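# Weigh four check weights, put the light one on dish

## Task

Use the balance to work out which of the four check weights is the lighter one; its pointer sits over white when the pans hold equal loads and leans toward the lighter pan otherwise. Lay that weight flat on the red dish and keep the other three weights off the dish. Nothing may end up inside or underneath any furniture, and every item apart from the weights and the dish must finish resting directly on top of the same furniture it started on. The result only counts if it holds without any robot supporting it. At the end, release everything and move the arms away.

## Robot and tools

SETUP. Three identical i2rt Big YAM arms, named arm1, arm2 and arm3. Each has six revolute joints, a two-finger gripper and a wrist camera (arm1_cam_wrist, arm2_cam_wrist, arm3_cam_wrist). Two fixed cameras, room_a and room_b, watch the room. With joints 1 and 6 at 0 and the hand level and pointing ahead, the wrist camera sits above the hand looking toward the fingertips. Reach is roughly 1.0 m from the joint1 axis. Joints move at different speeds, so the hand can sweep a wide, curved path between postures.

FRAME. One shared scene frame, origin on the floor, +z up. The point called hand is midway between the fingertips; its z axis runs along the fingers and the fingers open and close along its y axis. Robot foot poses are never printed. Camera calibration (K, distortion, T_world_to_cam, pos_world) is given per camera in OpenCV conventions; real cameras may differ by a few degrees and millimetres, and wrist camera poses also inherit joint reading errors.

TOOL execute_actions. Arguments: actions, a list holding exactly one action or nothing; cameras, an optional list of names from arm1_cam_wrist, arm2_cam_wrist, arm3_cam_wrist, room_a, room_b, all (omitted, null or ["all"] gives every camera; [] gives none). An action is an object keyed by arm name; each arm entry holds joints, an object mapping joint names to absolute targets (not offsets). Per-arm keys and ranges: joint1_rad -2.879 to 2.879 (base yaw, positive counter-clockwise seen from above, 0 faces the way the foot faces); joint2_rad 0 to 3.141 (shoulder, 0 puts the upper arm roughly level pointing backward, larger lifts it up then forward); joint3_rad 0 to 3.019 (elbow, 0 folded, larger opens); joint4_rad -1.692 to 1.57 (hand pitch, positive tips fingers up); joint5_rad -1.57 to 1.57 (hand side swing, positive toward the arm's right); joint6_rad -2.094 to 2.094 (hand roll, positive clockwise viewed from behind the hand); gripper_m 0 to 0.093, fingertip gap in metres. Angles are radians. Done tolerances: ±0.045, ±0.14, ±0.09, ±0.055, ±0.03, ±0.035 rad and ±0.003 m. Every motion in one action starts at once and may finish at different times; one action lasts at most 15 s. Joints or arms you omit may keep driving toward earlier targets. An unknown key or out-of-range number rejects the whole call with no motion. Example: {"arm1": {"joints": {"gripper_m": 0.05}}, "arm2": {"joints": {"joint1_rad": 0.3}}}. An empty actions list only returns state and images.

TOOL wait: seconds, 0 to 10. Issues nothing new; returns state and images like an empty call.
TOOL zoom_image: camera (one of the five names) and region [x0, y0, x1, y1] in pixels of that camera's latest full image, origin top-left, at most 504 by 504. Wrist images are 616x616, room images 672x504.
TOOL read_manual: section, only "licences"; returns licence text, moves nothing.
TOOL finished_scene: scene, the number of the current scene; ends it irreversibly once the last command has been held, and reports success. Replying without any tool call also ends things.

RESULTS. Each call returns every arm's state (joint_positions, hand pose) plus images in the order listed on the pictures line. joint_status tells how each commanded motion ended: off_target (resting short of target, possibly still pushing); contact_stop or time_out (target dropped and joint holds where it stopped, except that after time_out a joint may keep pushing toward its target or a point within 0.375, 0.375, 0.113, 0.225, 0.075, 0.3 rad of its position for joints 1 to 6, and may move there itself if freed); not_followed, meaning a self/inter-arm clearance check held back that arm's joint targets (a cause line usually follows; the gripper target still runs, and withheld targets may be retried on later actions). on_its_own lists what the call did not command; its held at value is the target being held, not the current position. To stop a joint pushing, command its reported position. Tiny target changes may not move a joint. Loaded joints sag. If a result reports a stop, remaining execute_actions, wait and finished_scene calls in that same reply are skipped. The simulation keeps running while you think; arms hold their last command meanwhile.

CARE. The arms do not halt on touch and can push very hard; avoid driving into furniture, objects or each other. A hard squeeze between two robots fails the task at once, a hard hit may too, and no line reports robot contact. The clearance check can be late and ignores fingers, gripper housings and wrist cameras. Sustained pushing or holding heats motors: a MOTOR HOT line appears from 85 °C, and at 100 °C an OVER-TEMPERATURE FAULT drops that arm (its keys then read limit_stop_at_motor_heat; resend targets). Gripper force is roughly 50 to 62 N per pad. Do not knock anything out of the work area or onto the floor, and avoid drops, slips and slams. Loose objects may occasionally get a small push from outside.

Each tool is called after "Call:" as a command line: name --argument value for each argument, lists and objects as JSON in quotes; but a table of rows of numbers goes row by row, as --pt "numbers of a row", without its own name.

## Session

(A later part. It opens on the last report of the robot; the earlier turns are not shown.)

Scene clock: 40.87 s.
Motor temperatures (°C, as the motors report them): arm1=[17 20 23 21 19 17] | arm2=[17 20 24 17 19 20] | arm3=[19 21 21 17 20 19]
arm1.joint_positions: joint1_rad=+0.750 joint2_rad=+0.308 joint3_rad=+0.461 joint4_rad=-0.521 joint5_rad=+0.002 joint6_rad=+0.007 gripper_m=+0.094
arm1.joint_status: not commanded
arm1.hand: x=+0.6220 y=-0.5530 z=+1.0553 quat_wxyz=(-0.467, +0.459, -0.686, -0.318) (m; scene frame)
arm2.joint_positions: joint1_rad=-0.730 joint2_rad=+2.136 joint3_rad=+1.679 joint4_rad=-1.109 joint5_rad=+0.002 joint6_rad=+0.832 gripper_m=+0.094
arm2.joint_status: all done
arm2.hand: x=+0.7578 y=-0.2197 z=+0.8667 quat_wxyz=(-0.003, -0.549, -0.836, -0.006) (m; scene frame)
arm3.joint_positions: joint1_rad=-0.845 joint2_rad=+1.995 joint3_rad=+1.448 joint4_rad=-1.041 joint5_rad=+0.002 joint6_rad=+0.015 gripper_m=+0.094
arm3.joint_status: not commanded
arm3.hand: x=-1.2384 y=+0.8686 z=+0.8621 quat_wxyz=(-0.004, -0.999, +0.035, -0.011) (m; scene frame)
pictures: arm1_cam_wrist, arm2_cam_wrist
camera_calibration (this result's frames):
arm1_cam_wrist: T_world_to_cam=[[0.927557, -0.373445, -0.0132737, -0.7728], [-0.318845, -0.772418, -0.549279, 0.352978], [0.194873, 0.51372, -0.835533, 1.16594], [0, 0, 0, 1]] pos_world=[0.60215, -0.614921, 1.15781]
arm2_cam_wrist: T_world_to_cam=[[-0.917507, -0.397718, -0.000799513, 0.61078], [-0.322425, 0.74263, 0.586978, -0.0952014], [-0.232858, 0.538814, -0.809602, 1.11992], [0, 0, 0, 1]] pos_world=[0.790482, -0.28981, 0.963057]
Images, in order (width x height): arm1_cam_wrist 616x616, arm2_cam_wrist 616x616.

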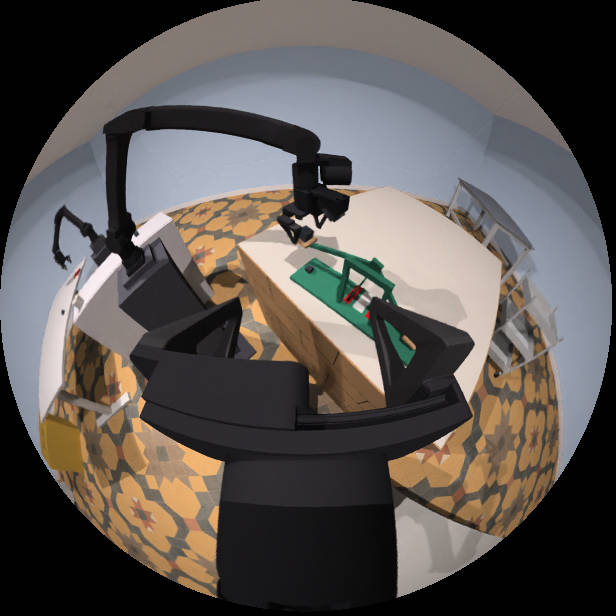

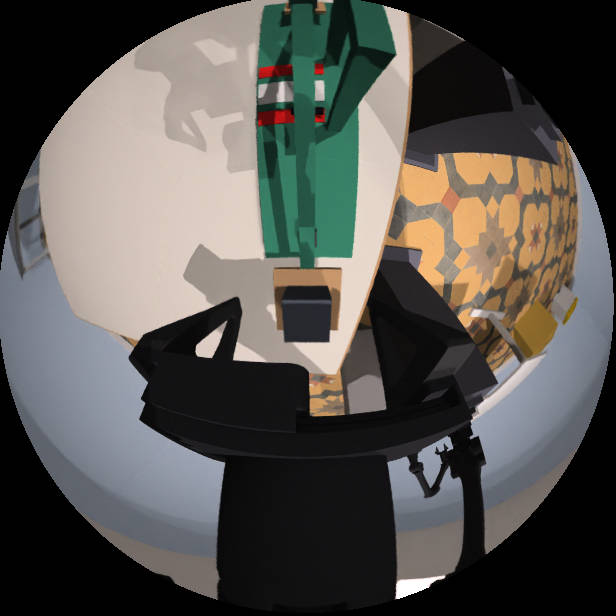

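Call:
execute_actions --actions '[{"arm2": {"joints": {"gripper_m": 0.02}}, "arm3": {"joints": {"joint2_rad": 1.86}}}]' --cameras '["arm1_cam_wrist", "arm2_cam_wrist"]'

Scene clock: 49.43 s.
Motor temperatures (°C, as the motors report them): arm1=[17 20 23 21 19 17] | arm2=[17 20 24 17 19 20] | arm3=[19 22 22 17 20 19]
arm1.joint_positions: joint1_rad=+0.750 joint2_rad=+0.308 joint3_rad=+0.461 joint4_rad=-0.521 joint5_rad=+0.002 joint6_rad=+0.007 gripper_m=+0.094
arm1.joint_status: not commanded
arm1.hand: x=+0.6220 y=-0.5530 z=+1.0553 quat_wxyz=(-0.467, +0.459, -0.686, -0.318) (m; scene frame)
arm2.joint_positions: joint1_rad=-0.730 joint2_rad=+2.136 joint3_rad=+1.679 joint4_rad=-1.109 joint5_rad=+0.002 joint6_rad=+0.833 gripper_m=+0.029
arm2.joint_status: gripper_m off_target (ended at +0.029, target +0.020)
arm2.hand: x=+0.7578 y=-0.2198 z=+0.8667 quat_wxyz=(-0.003, -0.549, -0.835, -0.006) (m; scene frame)
arm3.joint_positions: joint1_rad=-0.845 joint2_rad=+1.843 joint3_rad=+1.448 joint4_rad=-1.041 joint5_rad=+0.002 joint6_rad=+0.015 gripper_m=+0.094
arm3.joint_status: all done
arm3.hand: x=-1.2520 y=+0.8702 z=+0.9455 quat_wxyz=(-0.003, -0.997, +0.035, +0.065) (m; scene frame)
pictures: arm1_cam_wrist, arm2_cam_wrist
camera_calibration (this result's frames):
arm1_cam_wrist: T_world_to_cam=[[0.927557, -0.373445, -0.0132737, -0.7728], [-0.318845, -0.772418, -0.549279, 0.352978], [0.194873, 0.51372, -0.835533, 1.16594], [0, 0, 0, 1]] pos_world=[0.60215, -0.614921, 1.15781]
arm2_cam_wrist: T_world_to_cam=[[-0.917813, -0.397012, -0.00082352, 0.611213], [-0.321988, 0.743157, 0.58655, -0.0949546], [-0.232255, 0.538608, -0.809913, 1.11975], [0, 0, 0, 1]] pos_world=[0.790473, -0.289882, 0.963098]
Images, in order (width x height): arm1_cam_wrist 616x616, arm2_cam_wrist 616x616.

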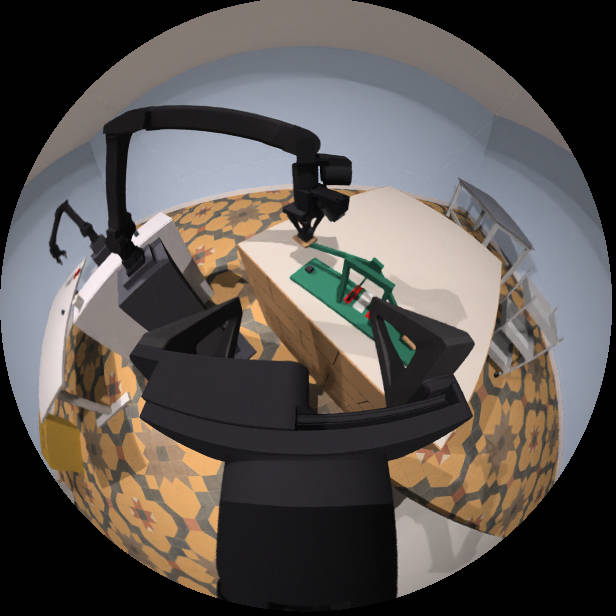

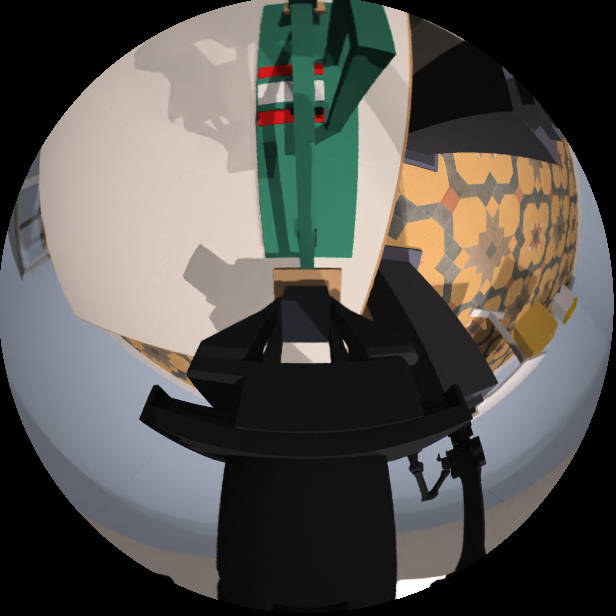

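Call:
execute_actions --actions '[{"arm2": {"joints": {"joint2_rad": 1.97}}, "arm3": {"joints": {"joint1_rad": -0.65, "joint2_rad": 1.66, "joint3_rad": 1.3}}}]' --cameras '["arm1_cam_wrist", "arm2_cam_wrist"]'

Scene clock: 54.87 s.
Motor temperatures (°C, as the motors report them): arm1=[17 20 23 21 19 17] | arm2=[17 20 24 17 19 20] | arm3=[19 22 22 17 20 19]
arm1.joint_positions: joint1_rad=+0.750 joint2_rad=+0.308 joint3_rad=+0.461 joint4_rad=-0.521 joint5_rad=+0.002 joint6_rad=+0.007 gripper_m=+0.094
arm1.joint_status: not commanded
arm1.hand: x=+0.6220 y=-0.5530 z=+1.0553 quat_wxyz=(-0.467, +0.459, -0.686, -0.318) (m; scene frame)
arm2.joint_positions: joint1_rad=-0.730 joint2_rad=+1.959 joint3_rad=+1.663 joint4_rad=-1.109 joint5_rad=+0.002 joint6_rad=+0.833 gripper_m=+0.029
arm2.joint_status: all done
arm2.hand: x=+0.7646 y=-0.2233 z=+0.9682 quat_wxyz=(-0.081, -0.548, -0.832, -0.026) (m; scene frame)
arm3.joint_positions: joint1_rad=-0.643 joint2_rad=+1.651 joint3_rad=+1.295 joint4_rad=-1.035 joint5_rad=-0.001 joint6_rad=+0.013 gripper_m=+0.094
arm3.joint_status: all done
arm3.hand: x=-1.1950 y=+0.7622 z=+0.9883 quat_wxyz=(-0.013, -0.994, -0.066, +0.088) (m; scene frame)
pictures: arm1_cam_wrist, arm2_cam_wrist
camera_calibration (this result's frames):
arm1_cam_wrist: T_world_to_cam=[[0.927557, -0.373445, -0.0132737, -0.7728], [-0.318845, -0.772418, -0.549279, 0.352978], [0.194873, 0.51372, -0.835533, 1.16594], [0, 0, 0, 1]] pos_world=[0.60215, -0.614921, 1.15781]
arm2_cam_wrist: T_world_to_cam=[[-0.909461, -0.398433, -0.118874, 0.723705], [-0.402492, 0.77191, 0.492092, 0.00983014], [-0.104305, 0.495384, -0.862389, 1.1487], [0, 0, 0, 1]] pos_world=[0.781954, -0.288289, 1.07182]
Images, in order (width x height): arm1_cam_wrist 616x616, arm2_cam_wrist 616x616.

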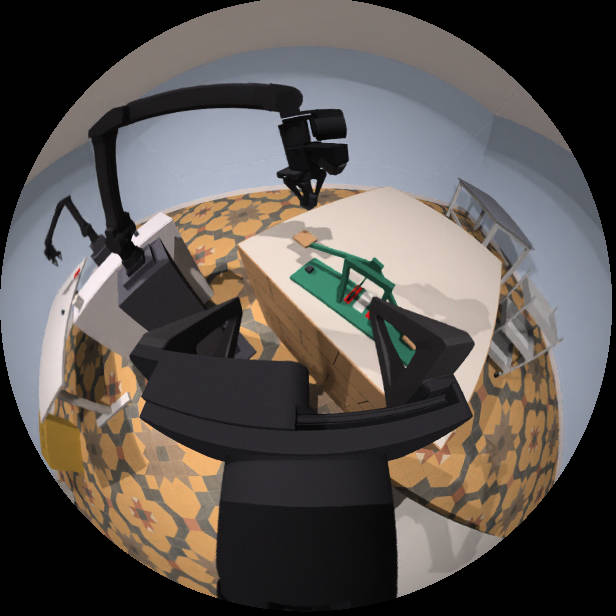

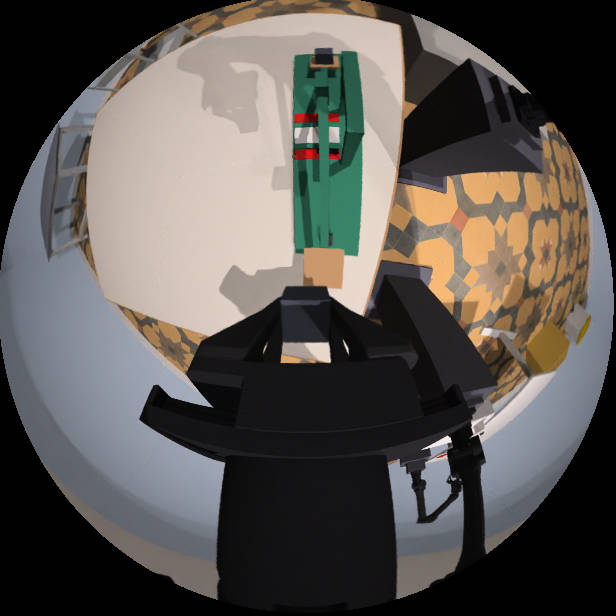

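Call:
execute_actions --actions '[{"arm2": {"joints": {"joint1_rad": 1.955, "joint2_rad": 1.88, "joint3_rad": 1.45, "joint4_rad": -0.882, "joint6_rad": -0.01}}, "arm3": {"joints": {"joint1_rad": 0.9, "joint6_rad": -0.3}}}]' --cameras '["arm2_cam_wrist", "arm3_cam_wrist", "room_a"]'

Scene clock: 60.37 s.
Motor temperatures (°C, as the motors report them): arm1=[17 20 23 21 19 17] | arm2=[17 21 24 17 19 20] | arm3=[19 22 22 17 20 19]
arm1.joint_positions: joint1_rad=+0.750 joint2_rad=+0.308 joint3_rad=+0.461 joint4_rad=-0.521 joint5_rad=+0.002 joint6_rad=+0.007 gripper_m=+0.094
arm1.joint_status: not commanded
arm1.hand: x=+0.6220 y=-0.5530 z=+1.0553 quat_wxyz=(-0.467, +0.459, -0.686, -0.318) (m; scene frame)
arm2.joint_positions: joint1_rad=+1.964 joint2_rad=+1.901 joint3_rad=+1.450 joint4_rad=-0.882 joint5_rad=-0.002 joint6_rad=-0.002 gripper_m=+0.029
arm2.joint_status: all done
arm2.hand: x=-0.2697 y=+0.4116 z=+0.9266 quat_wxyz=(-0.050, +0.920, -0.374, -0.108) (m; scene frame)
arm3.joint_positions: joint1_rad=+0.906 joint2_rad=+1.651 joint3_rad=+1.295 joint4_rad=-1.033 joint5_rad=-0.001 joint6_rad=-0.285 gripper_m=+0.094
arm3.joint_status: all done
arm3.hand: x=-0.6139 y=+0.3200 z=+0.9954 quat_wxyz=(-0.064, -0.546, -0.832, +0.072) (m; scene frame)
pictures: arm2_cam_wrist, arm3_cam_wrist, room_a
camera_calibration (this result's frames):
arm2_cam_wrist: T_world_to_cam=[[0.700803, 0.713, 0.0225078, -0.123136], [0.654567, -0.655272, 0.377041, 0.102944], [0.283579, -0.249499, -0.925923, 1.1605], [0, 0, 0, 1]] pos_world=[-0.310182, 0.444795, 1.03849]
arm3_cam_wrist: T_world_to_cam=[[-0.923958, -0.381428, 0.0285457, -0.471316], [-0.336403, 0.845869, 0.413931, -0.880941], [-0.182031, 0.372852, -0.909861, 0.800111], [0, 0, 0, 1]] pos_world=[-0.586182, 0.267065, 1.10609]
Images, in order (width x height): arm2_cam_wrist 616x616, arm3_cam_wrist 616x616, room_a 672x504.

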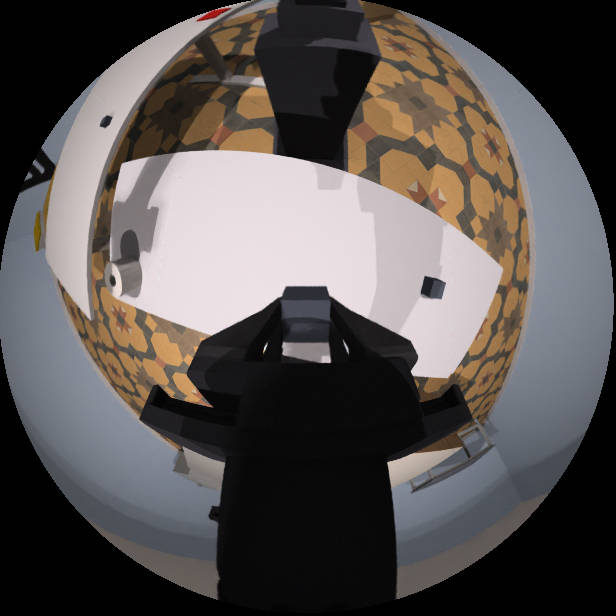

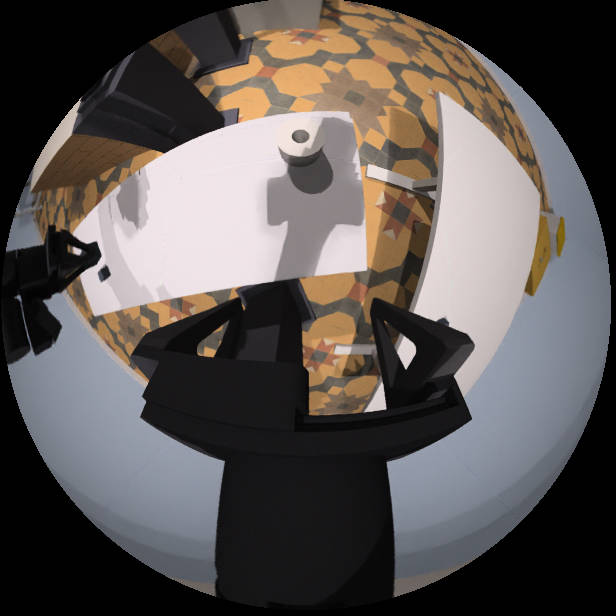

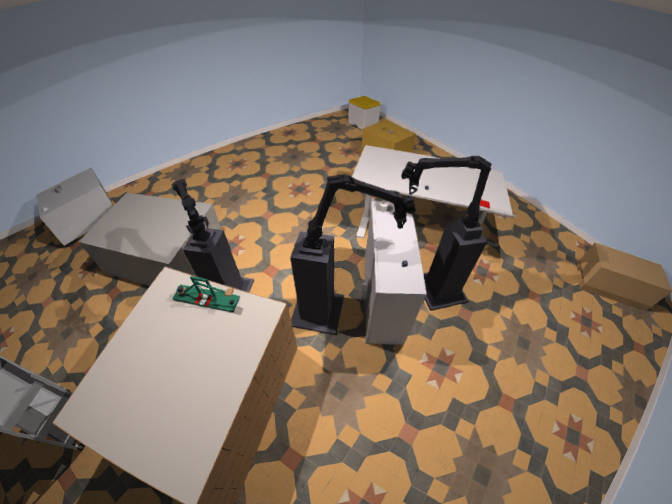

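Call:
zoom_image --camera "arm2_cam_wrist" --region '[410, 262, 460, 312]'

Call:
zoom_image --camera "arm2_cam_wrist" --region '[90, 140, 190, 320]'

Call:
zoom_image --camera "arm3_cam_wrist" --region '[250, 95, 400, 290]'

Call:
zoom_image --camera "arm3_cam_wrist" --region '[40, 210, 150, 330]'

Call:
zoom_image --camera "arm2_cam_wrist" --region '[420, 240, 520, 390]'

Region (410, 262, 460, 312) of arm2_cam_wrist's 616x616 image, scaled by 10.080, with more detail than that image has.

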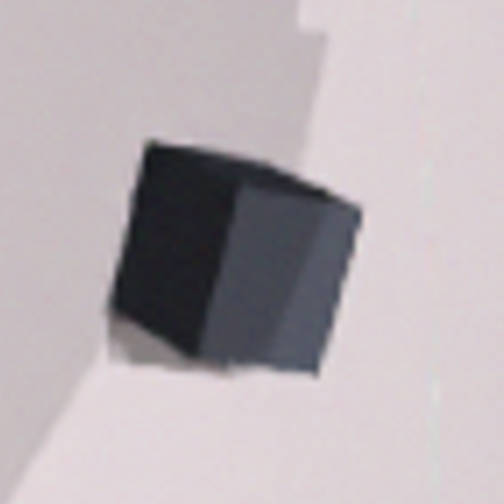

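Region (90, 140, 190, 320) of arm2_cam_wrist's 616x616 image, scaled by 2.800, with more detail than that image has.

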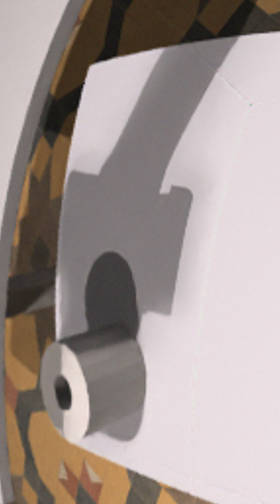

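Region (250, 95, 400, 290) of arm3_cam_wrist's 616x616 image, scaled by 2.585, with more detail than that image has; it fills the left 388 columns of this view, and the rest is white.

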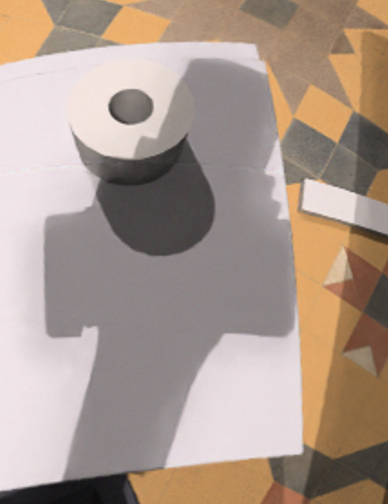

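Region (40, 210, 150, 330) of arm3_cam_wrist's 616x616 image, scaled by 4.200, with more detail than that image has; it fills the left 462 columns of this view, and the rest is white.

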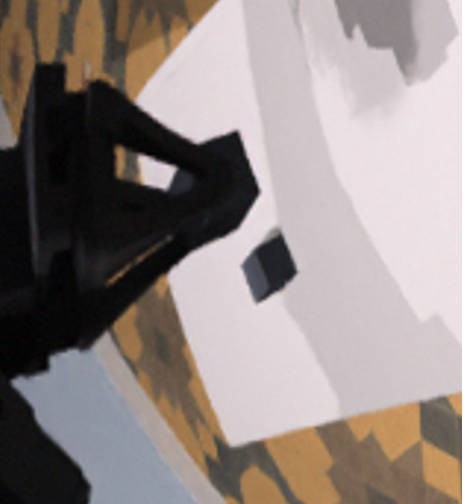

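Region (420, 240, 520, 390) of arm2_cam_wrist's 616x616 image, scaled by 3.360, with more detail than that image has.

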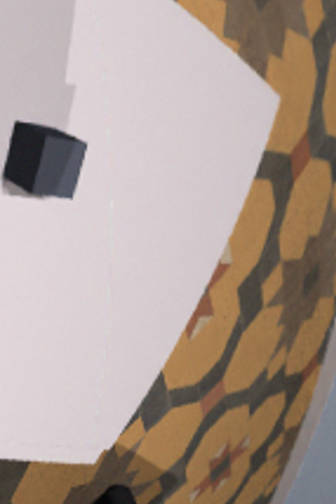

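Call:
execute_actions --actions '[{"arm2": {"joints": {"joint2_rad": 2.02, "joint3_rad": 1.365, "joint4_rad": -0.647}}}]' --cameras '["arm2_cam_wrist", "arm3_cam_wrist"]'

Scene clock: 67.37 s.
Motor temperatures (°C, as the motors report them): arm1=[17 20 23 21 19 17] | arm2=[17 21 24 17 19 20] | arm3=[19 22 22 17 20 19]
arm1.joint_positions: joint1_rad=+0.750 joint2_rad=+0.308 joint3_rad=+0.461 joint4_rad=-0.521 joint5_rad=+0.002 joint6_rad=+0.007 gripper_m=+0.094
arm1.joint_status: not commanded
arm1.hand: x=+0.6220 y=-0.5530 z=+1.0553 quat_wxyz=(-0.467, +0.459, -0.686, -0.318) (m; scene frame)
arm2.joint_positions: joint1_rad=+1.964 joint2_rad=+2.037 joint3_rad=+1.349 joint4_rad=-0.661 joint5_rad=-0.002 joint6_rad=-0.002 gripper_m=+0.029
arm2.joint_status: all done
arm2.hand: x=-0.2626 y=+0.4064 z=+0.8214 quat_wxyz=(-0.047, +0.920, -0.375, -0.101) (m; scene frame)
arm3.joint_positions: joint1_rad=+0.906 joint2_rad=+1.651 joint3_rad=+1.295 joint4_rad=-1.033 joint5_rad=-0.001 joint6_rad=-0.285 gripper_m=+0.094
arm3.joint_status: not commanded
arm3.hand: x=-0.6139 y=+0.3200 z=+0.9954 quat_wxyz=(-0.064, -0.546, -0.832, +0.072) (m; scene frame)
pictures: arm2_cam_wrist, arm3_cam_wrist
camera_calibration (this result's frames):
arm2_cam_wrist: T_world_to_cam=[[0.700684, 0.713117, 0.0225003, -0.122109], [0.65005, -0.65108, 0.39183, 0.119563], [0.29407, -0.259923, -0.919763, 1.06179], [0, 0, 0, 1]] pos_world=[-0.304401, 0.440905, 0.93249]
arm3_cam_wrist: T_world_to_cam=[[-0.923958, -0.381428, 0.0285457, -0.471316], [-0.336403, 0.845869, 0.413931, -0.880941], [-0.182031, 0.372852, -0.909861, 0.800111], [0, 0, 0, 1]] pos_world=[-0.586182, 0.267065, 1.10609]
Images, in order (width x height): arm2_cam_wrist 616x616, arm3_cam_wrist 616x616.

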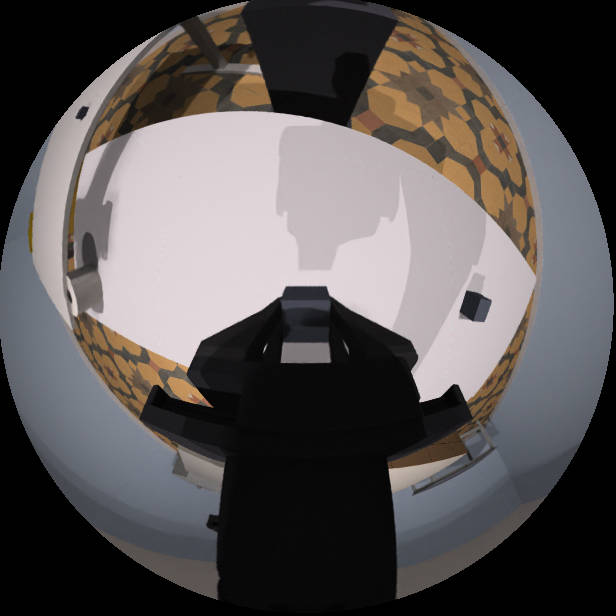

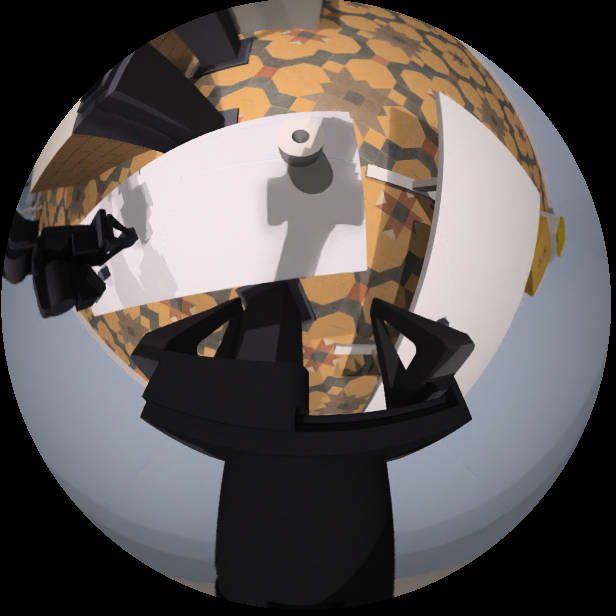

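Call:
zoom_image --camera "arm2_cam_wrist" --region '[450, 275, 505, 330]'

Call:
zoom_image --camera "arm3_cam_wrist" --region '[80, 180, 190, 300]'

Call:
zoom_image --camera "arm2_cam_wrist" --region '[60, 130, 130, 200]'

Call:
zoom_image --camera "arm2_cam_wrist" --region '[490, 240, 560, 310]'

Region (450, 275, 505, 330) of arm2_cam_wrist's 616x616 image, scaled by 9.164, with more detail than that image has.

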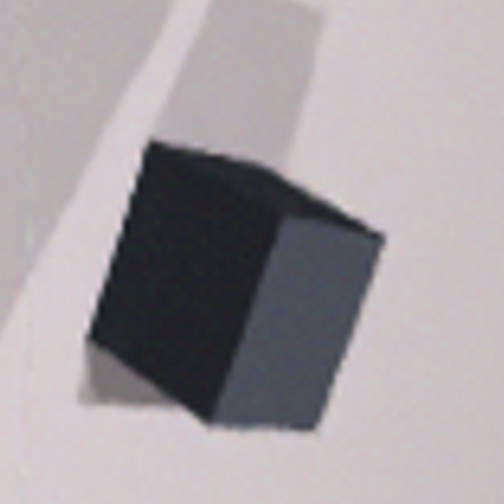

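Region (80, 180, 190, 300) of arm3_cam_wrist's 616x616 image, scaled by 4.200, with more detail than that image has; it fills the left 462 columns of this view, and the rest is white.

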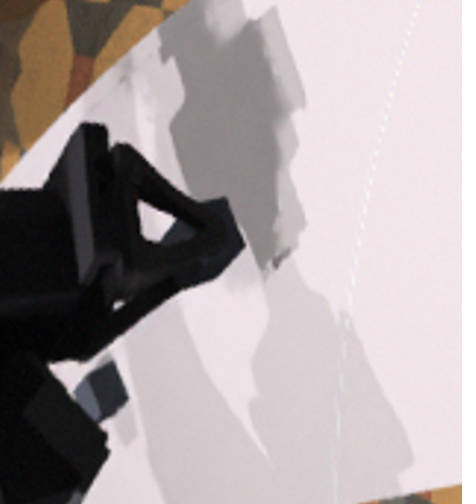

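Region (60, 130, 130, 200) of arm2_cam_wrist's 616x616 image, scaled by 7.200, with more detail than that image has.

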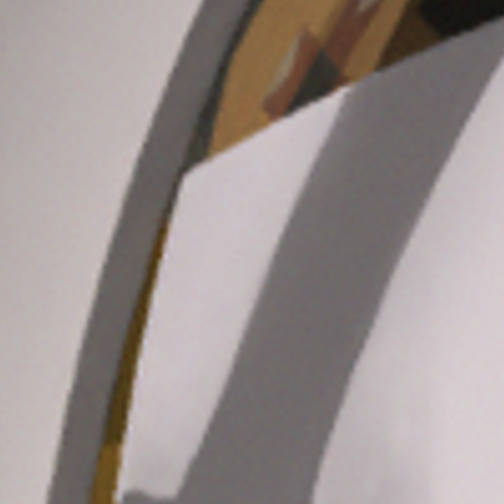

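Region (490, 240, 560, 310) of arm2_cam_wrist's 616x616 image, scaled by 7.200, with more detail than that image has.

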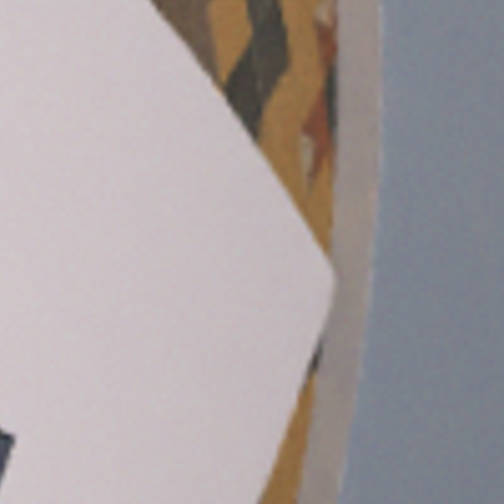

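Call:
execute_actions --actions '[{"arm2": {"joints": {"joint2_rad": 2.09, "joint3_rad": 1.3, "joint4_rad": -0.55}}}]' --cameras '["arm2_cam_wrist", "arm3_cam_wrist"]'

Scene clock: 72.30 s.
Motor temperatures (°C, as the motors report them): arm1=[17 20 23 21 19 17] | arm2=[17 21 24 17 19 20] | arm3=[19 22 22 17 20 19]
arm1.joint_positions: joint1_rad=+0.750 joint2_rad=+0.308 joint3_rad=+0.461 joint4_rad=-0.521 joint5_rad=+0.002 joint6_rad=+0.007 gripper_m=+0.094
arm1.joint_status: not commanded
arm1.hand: x=+0.6220 y=-0.5530 z=+1.0553 quat_wxyz=(-0.467, +0.459, -0.686, -0.318) (m; scene frame)
arm2.joint_positions: joint1_rad=+1.964 joint2_rad=+2.081 joint3_rad=+1.296 joint4_rad=-0.561 joint5_rad=-0.002 joint6_rad=-0.002 gripper_m=+0.029
arm2.joint_status: all done
arm2.hand: x=-0.2544 y=+0.3995 z=+0.7834 quat_wxyz=(-0.048, +0.920, -0.375, -0.102) (m; scene frame)
arm3.joint_positions: joint1_rad=+0.906 joint2_rad=+1.651 joint3_rad=+1.295 joint4_rad=-1.033 joint5_rad=-0.001 joint6_rad=-0.285 gripper_m=+0.094
arm3.joint_status: not commanded
arm3.hand: x=-0.6139 y=+0.3200 z=+0.9954 quat_wxyz=(-0.064, -0.546, -0.832, +0.072) (m; scene frame)
pictures: arm2_cam_wrist, arm3_cam_wrist
camera_calibration (this result's frames):
arm2_cam_wrist: T_world_to_cam=[[0.701089, 0.712695, 0.0232447, -0.122375], [0.650362, -0.652458, 0.389008, 0.127422], [0.29241, -0.257612, -0.920941, 1.02211], [0, 0, 0, 1]] pos_world=[-0.295951, 0.433662, 0.894583]
arm3_cam_wrist: T_world_to_cam=[[-0.923958, -0.381428, 0.0285457, -0.471316], [-0.336403, 0.845869, 0.413931, -0.880941], [-0.182031, 0.372852, -0.909861, 0.800111], [0, 0, 0, 1]] pos_world=[-0.586182, 0.267065, 1.10609]
Images, in order (width x height): arm2_cam_wrist 616x616, arm3_cam_wrist 616x616.

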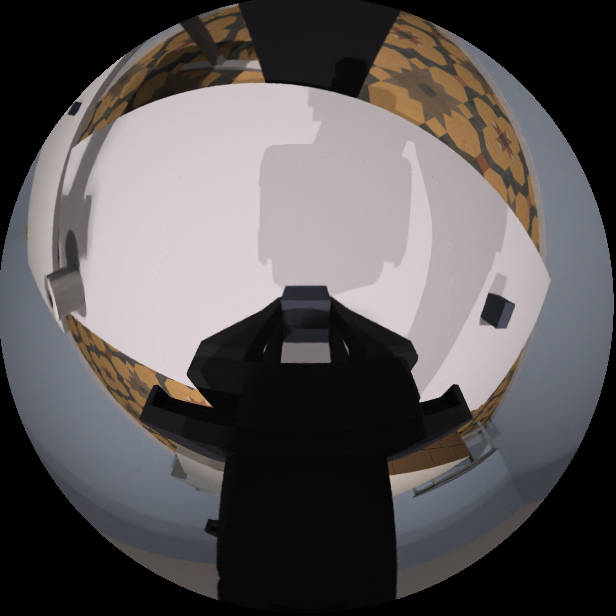

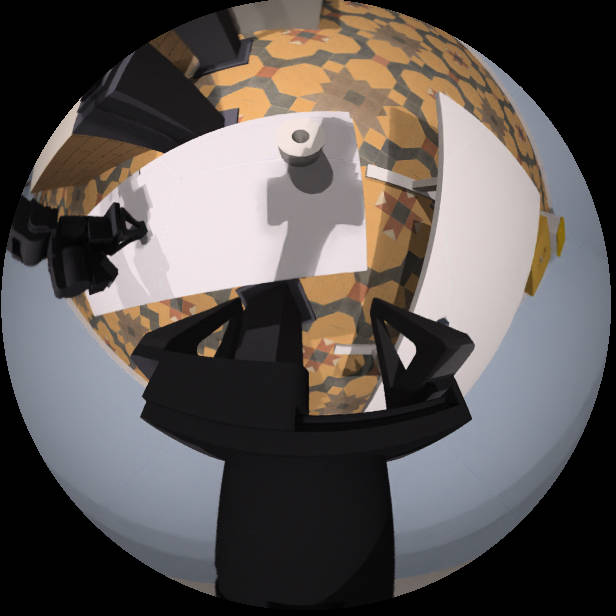

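Call:
zoom_image --camera "arm3_cam_wrist" --region '[105, 195, 175, 265]'

Call:
zoom_image --camera "arm2_cam_wrist" --region '[255, 265, 360, 370]'

Call:
zoom_image --camera "arm2_cam_wrist" --region '[470, 280, 525, 335]'

Region (105, 195, 175, 265) of arm3_cam_wrist's 616x616 image, scaled by 7.200, with more detail than that image has.

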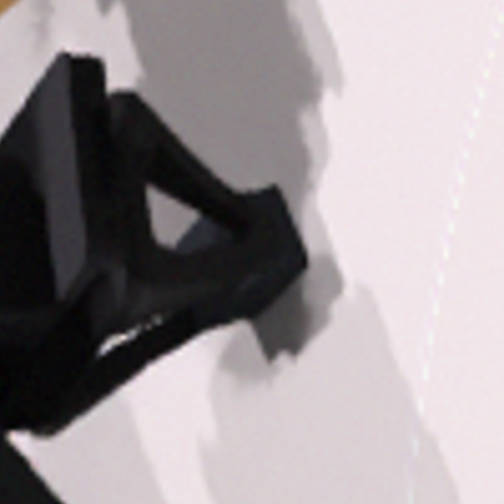

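Region (255, 265, 360, 370) of arm2_cam_wrist's 616x616 image, scaled by 4.800, with more detail than that image has.

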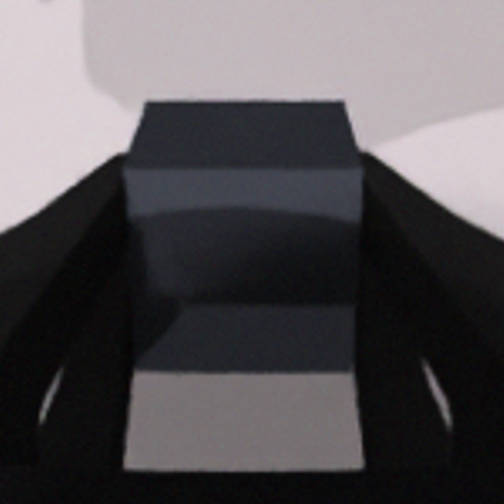

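Region (470, 280, 525, 335) of arm2_cam_wrist's 616x616 image, scaled by 9.164, with more detail than that image has.

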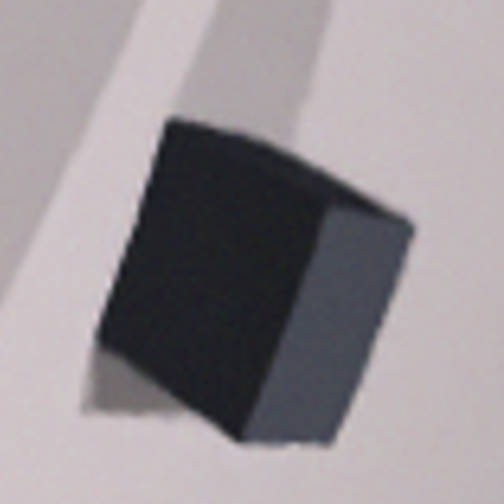

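Call:
execute_actions --actions '[{"arm2": {"joints": {"gripper_m": 0.075}}, "arm3": {"joints": {"joint3_rad": 1.4, "joint6_rad": -0.15}}}]' --cameras '["arm2_cam_wrist"]'

Scene clock: 75.70 s.
Motor temperatures (°C, as the motors report them): arm1=[17 20 23 21 19 17] | arm2=[17 21 24 17 19 20] | arm3=[19 22 22 17 20 19]
arm1.joint_positions: joint1_rad=+0.750 joint2_rad=+0.308 joint3_rad=+0.461 joint4_rad=-0.521 joint5_rad=+0.002 joint6_rad=+0.007 gripper_m=+0.094
arm1.joint_status: not commanded
arm1.hand: x=+0.6220 y=-0.5530 z=+1.0553 quat_wxyz=(-0.467, +0.459, -0.686, -0.318) (m; scene frame)
arm2.joint_positions: joint1_rad=+1.964 joint2_rad=+2.081 joint3_rad=+1.296 joint4_rad=-0.561 joint5_rad=-0.002 joint6_rad=-0.002 gripper_m=+0.075
arm2.joint_status: all done
arm2.hand: x=-0.2544 y=+0.3995 z=+0.7834 quat_wxyz=(-0.048, +0.920, -0.375, -0.102) (m; scene frame)
arm3.joint_positions: joint1_rad=+0.906 joint2_rad=+1.651 joint3_rad=+1.368 joint4_rad=-1.033 joint5_rad=-0.001 joint6_rad=-0.166 gripper_m=+0.094
arm3.joint_status: all done
arm3.hand: x=-0.6107 y=+0.2943 z=+1.0260 quat_wxyz=(-0.093, -0.592, -0.795, +0.094) (m; scene frame)
pictures: arm2_cam_wrist
camera_calibration (this result's frames):
arm2_cam_wrist: T_world_to_cam=[[0.701089, 0.712695, 0.0232447, -0.122375], [0.650362, -0.652458, 0.389008, 0.127422], [0.29241, -0.257612, -0.920941, 1.02211], [0, 0, 0, 1]] pos_world=[-0.295951, 0.433662, 0.894583]
Images, in order (width x height): arm2_cam_wrist 616x616.

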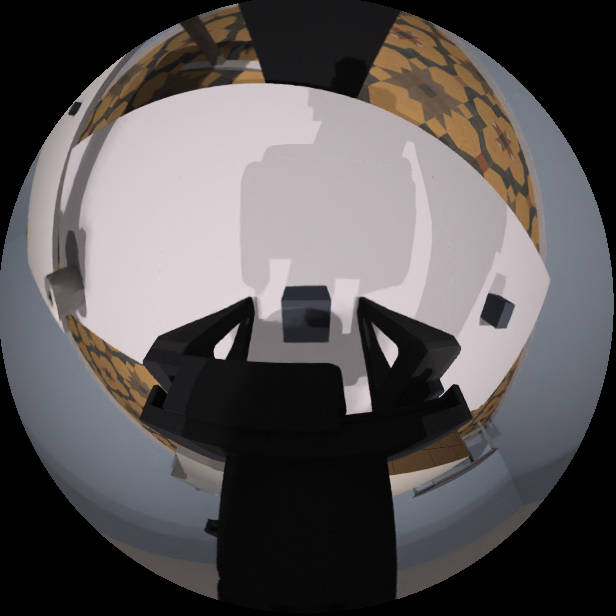

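Call:
execute_actions --actions '[{"arm2": {"joints": {"joint2_rad": 1.93}}, "arm3": {"joints": {"joint2_rad": 1.82, "joint3_rad": 1.54, "joint6_rad": 0.0}}}]' --cameras '["arm2_cam_wrist", "arm3_cam_wrist"]'

Scene clock: 77.13 s.
Motor temperatures (°C, as the motors report them): arm1=[17 20 23 21 19 17] | arm2=[17 21 24 17 19 20] | arm3=[19 22 23 17 20 19]
arm1.joint_positions: joint1_rad=+0.750 joint2_rad=+0.308 joint3_rad=+0.461 joint4_rad=-0.521 joint5_rad=+0.002 joint6_rad=+0.007 gripper_m=+0.094
arm1.joint_status: not commanded
arm1.hand: x=+0.6220 y=-0.5530 z=+1.0553 quat_wxyz=(-0.467, +0.459, -0.686, -0.318) (m; scene frame)
arm2.joint_positions: joint1_rad=+1.964 joint2_rad=+1.915 joint3_rad=+1.290 joint4_rad=-0.559 joint5_rad=-0.002 joint6_rad=-0.002 gripper_m=+0.075
arm2.joint_status: all done
arm2.hand: x=-0.2732 y=+0.4164 z=+0.8788 quat_wxyz=(-0.078, +0.909, -0.370, -0.177) (m; scene frame)
arm3.joint_positions: joint1_rad=+0.906 joint2_rad=+1.817 joint3_rad=+1.505 joint4_rad=-1.033 joint5_rad=-0.001 joint6_rad=-0.016 gripper_m=+0.094
arm3.joint_status: all done
arm3.hand: x=-0.6044 y=+0.2444 z=+0.9930 quat_wxyz=(-0.089, -0.651, -0.750, +0.077) (m; scene frame)
pictures: arm2_cam_wrist, arm3_cam_wrist
camera_calibration (this result's frames):
arm2_cam_wrist: T_world_to_cam=[[0.702386, 0.71142, 0.0231525, -0.122482], [0.688015, -0.686898, 0.234108, 0.27436], [0.182452, -0.148505, -0.971935, 1.0892], [0, 0, 0, 1]] pos_world=[-0.301461, 0.437345, 0.997238]
arm3_cam_wrist: T_world_to_cam=[[-0.991573, -0.127582, -0.0224945, -0.543521], [-0.126861, 0.921054, 0.368192, -0.659091], [-0.0262559, 0.367943, -0.929478, 0.942602], [0, 0, 0, 1]] pos_world=[-0.597805, 0.190892, 1.10657]
Images, in order (width x height): arm2_cam_wrist 616x616, arm3_cam_wrist 616x616.

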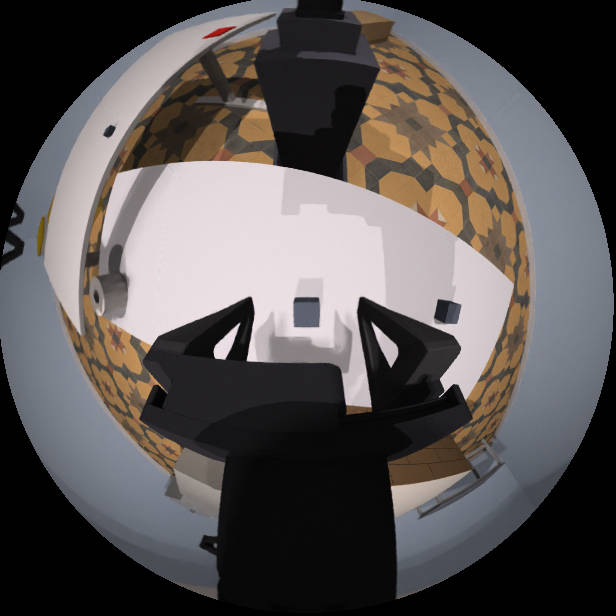

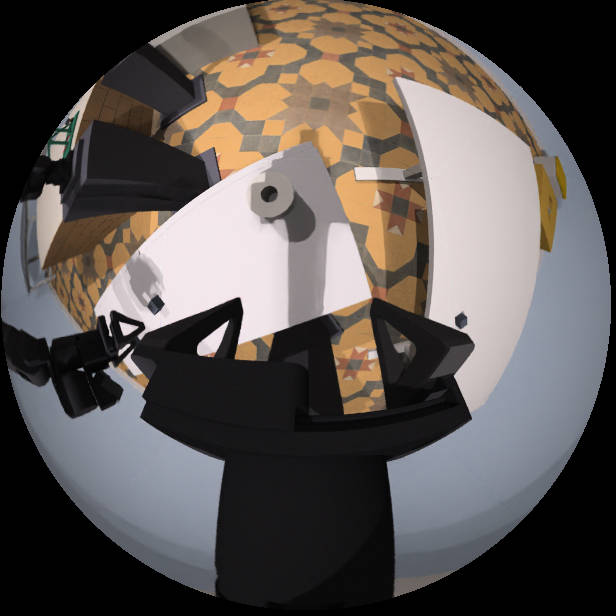

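Call:
execute_actions --actions '[]'

Scene clock: 78.73 s.
Motor temperatures (°C, as the motors report them): arm1=[17 20 23 21 19 17] | arm2=[17 21 24 17 19 20] | arm3=[19 22 23 17 20 19]
arm1.joint_positions: joint1_rad=+0.750 joint2_rad=+0.308 joint3_rad=+0.461 joint4_rad=-0.521 joint5_rad=+0.002 joint6_rad=+0.007 gripper_m=+0.094
arm1.joint_status: not commanded
arm1.hand: x=+0.6220 y=-0.5530 z=+1.0553 quat_wxyz=(-0.467, +0.459, -0.686, -0.318) (m; scene frame)
arm2.joint_positions: joint1_rad=+1.964 joint2_rad=+1.915 joint3_rad=+1.290 joint4_rad=-0.559 joint5_rad=-0.002 joint6_rad=-0.002 gripper_m=+0.075
arm2.joint_status: all done
arm2.hand: x=-0.2732 y=+0.4164 z=+0.8788 quat_wxyz=(-0.078, +0.909, -0.370, -0.177) (m; scene frame)
arm3.joint_positions: joint1_rad=+0.906 joint2_rad=+1.817 joint3_rad=+1.505 joint4_rad=-1.033 joint5_rad=-0.001 joint6_rad=-0.015 gripper_m=+0.094
arm3.joint_status: all done
arm3.hand: x=-0.6044 y=+0.2444 z=+0.9930 quat_wxyz=(-0.089, -0.651, -0.750, +0.077) (m; scene frame)
pictures: arm1_cam_wrist, arm2_cam_wrist, arm3_cam_wrist, room_a, room_b
camera_calibration (this result's frames):
arm1_cam_wrist: T_world_to_cam=[[0.927557, -0.373445, -0.0132737, -0.7728], [-0.318845, -0.772418, -0.549279, 0.352978], [0.194873, 0.51372, -0.835533, 1.16594], [0, 0, 0, 1]] pos_world=[0.60215, -0.614921, 1.15781]
arm2_cam_wrist: T_world_to_cam=[[0.702386, 0.71142, 0.0231525, -0.122482], [0.688015, -0.686898, 0.234108, 0.27436], [0.182452, -0.148505, -0.971935, 1.0892], [0, 0, 0, 1]] pos_world=[-0.301461, 0.437345, 0.997238]
arm3_cam_wrist: T_world_to_cam=[[-0.991663, -0.126846, -0.0226734, -0.543578], [-0.126243, 0.921139, 0.368193, -0.658739], [-0.0258183, 0.367986, -0.929473, 0.942851], [0, 0, 0, 1]] pos_world=[-0.597865, 0.190884, 1.10657]
Images, in order (width x height): arm1_cam_wrist 616x616, arm2_cam_wrist 616x616, arm3_cam_wrist 616x616, room_a 672x504, room_b 672x504.

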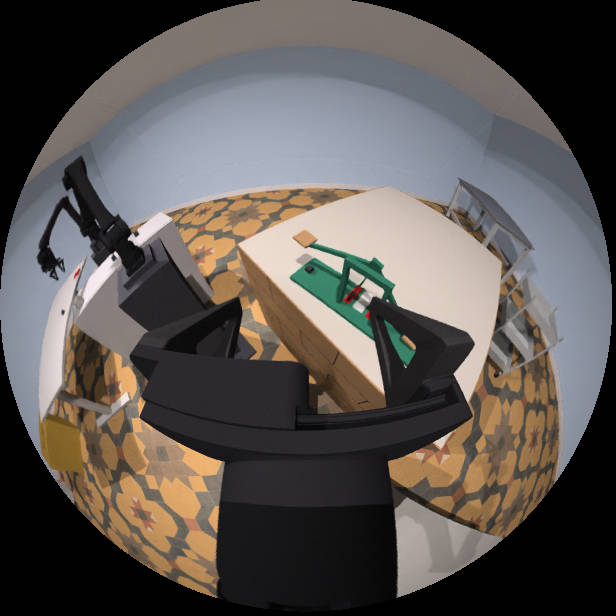

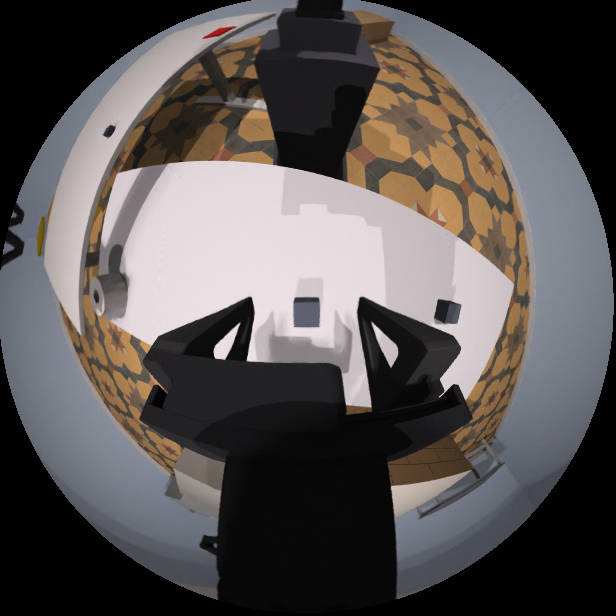

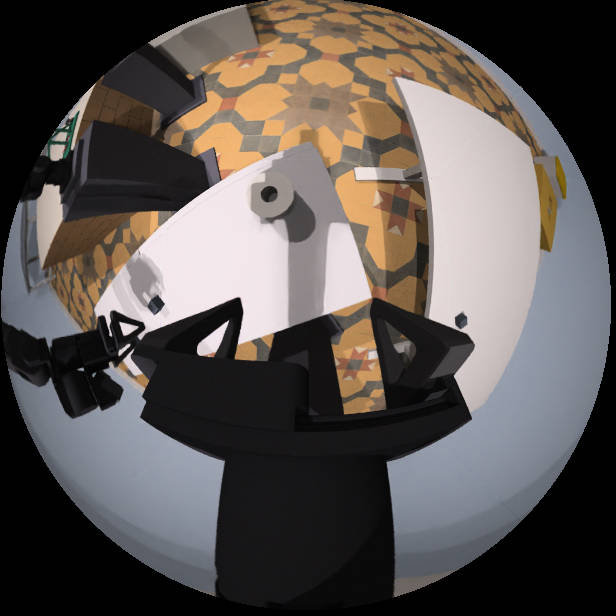

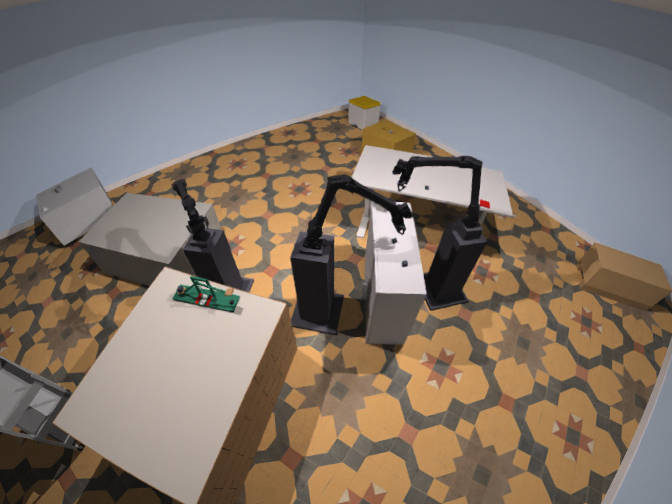

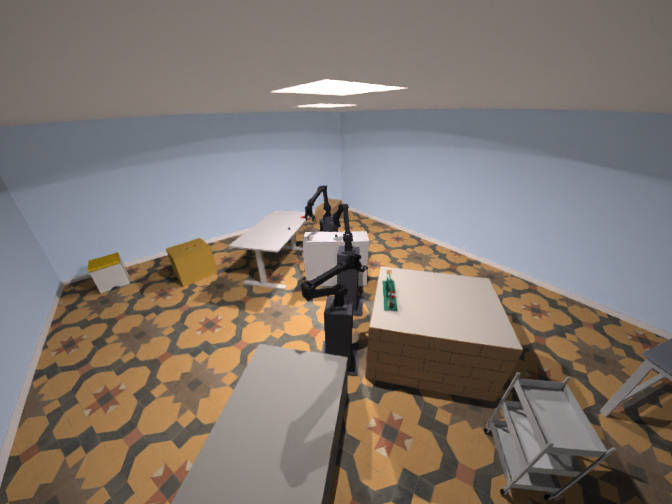

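Call:
zoom_image --camera "arm3_cam_wrist" --region '[100, 250, 220, 350]'

Region (100, 250, 220, 350) of arm3_cam_wrist's 616x616 image, scaled by 4.200, with more detail than that image has.

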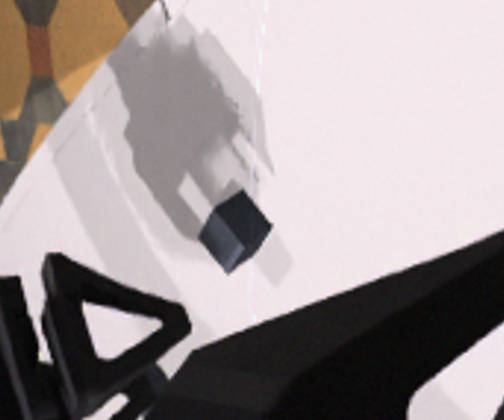

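Call:
execute_actions --actions '[{"arm2": {"joints": {"joint1_rad": 1.22, "joint2_rad": 1.6}}, "arm3": {"joints": {"joint1_rad": 1.546, "joint2_rad": 2.13, "joint3_rad": 1.70, "joint4_rad": -1.113}}}]' --cameras '["arm3_cam_wrist", "room_a"]'

Scene clock: 83.37 s.
Motor temperatures (°C, as the motors report them): arm1=[17 20 23 21 19 17] | arm2=[17 21 25 17 19 20] | arm3=[19 22 23 17 20 19]
arm1.joint_positions: joint1_rad=+0.750 joint2_rad=+0.308 joint3_rad=+0.461 joint4_rad=-0.521 joint5_rad=+0.002 joint6_rad=+0.007 gripper_m=+0.094
arm1.joint_status: not commanded
arm1.hand: x=+0.6220 y=-0.5530 z=+1.0553 quat_wxyz=(-0.467, +0.459, -0.686, -0.318) (m; scene frame)
arm2.joint_positions: joint1_rad=+1.211 joint2_rad=+1.584 joint3_rad=+1.287 joint4_rad=-0.553 joint5_rad=+0.002 joint6_rad=-0.003 gripper_m=+0.075
arm2.joint_status: all done
arm2.hand: x=+0.1402 y=+0.6038 z=+1.0820 quat_wxyz=(-0.251, +0.675, -0.646, -0.254) (m; scene frame)
arm3.joint_positions: joint1_rad=+1.536 joint2_rad=+2.145 joint3_rad=+1.686 joint4_rad=-1.097 joint5_rad=-0.001 joint6_rad=-0.013 gripper_m=+0.094
arm3.joint_status: all done
arm3.hand: x=-0.2459 y=+0.3779 z=+0.8649 quat_wxyz=(-0.011, -0.390, -0.921, +0.006) (m; scene frame)
pictures: arm3_cam_wrist, room_a
camera_calibration (this result's frames):
arm3_cam_wrist: T_world_to_cam=[[-0.730682, -0.682516, -0.0166185, 0.0948512], [-0.574281, 0.601281, 0.555575, -0.840725], [-0.369196, 0.415492, -0.831301, 0.596603], [0, 0, 0, 1]] pos_world=[-0.193243, 0.322366, 0.964618]
Images, in order (width x height): arm3_cam_wrist 616x616, room_a 672x504.

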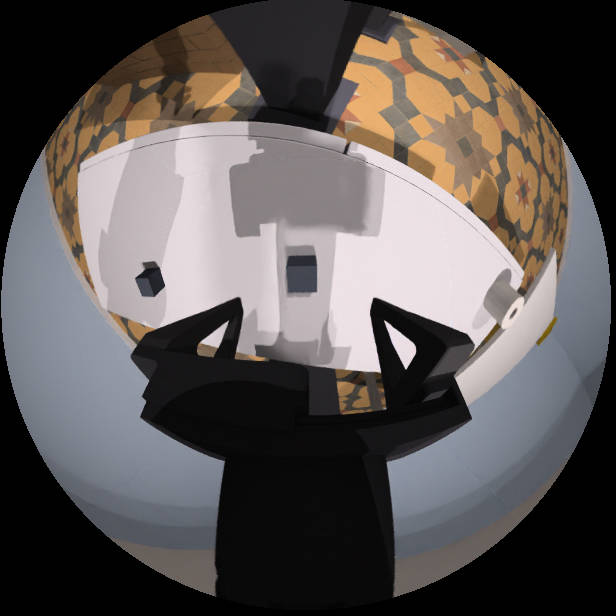

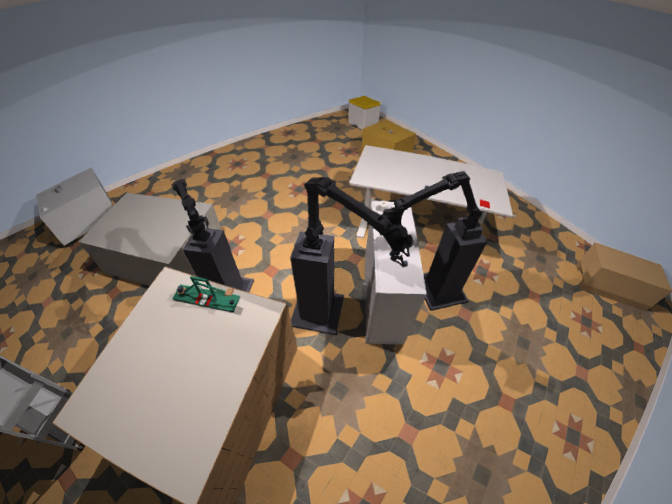

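Call:
zoom_image --camera "arm3_cam_wrist" --region '[220, 230, 400, 350]'

Region (220, 230, 400, 350) of arm3_cam_wrist's 616x616 image, scaled by 2.800, with more detail than that image has.

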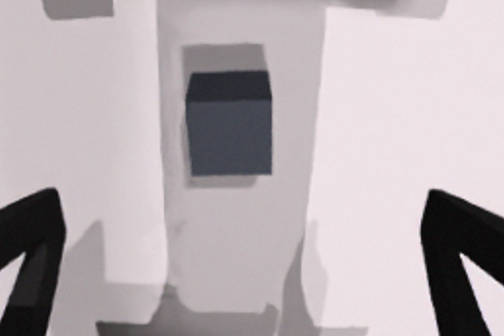

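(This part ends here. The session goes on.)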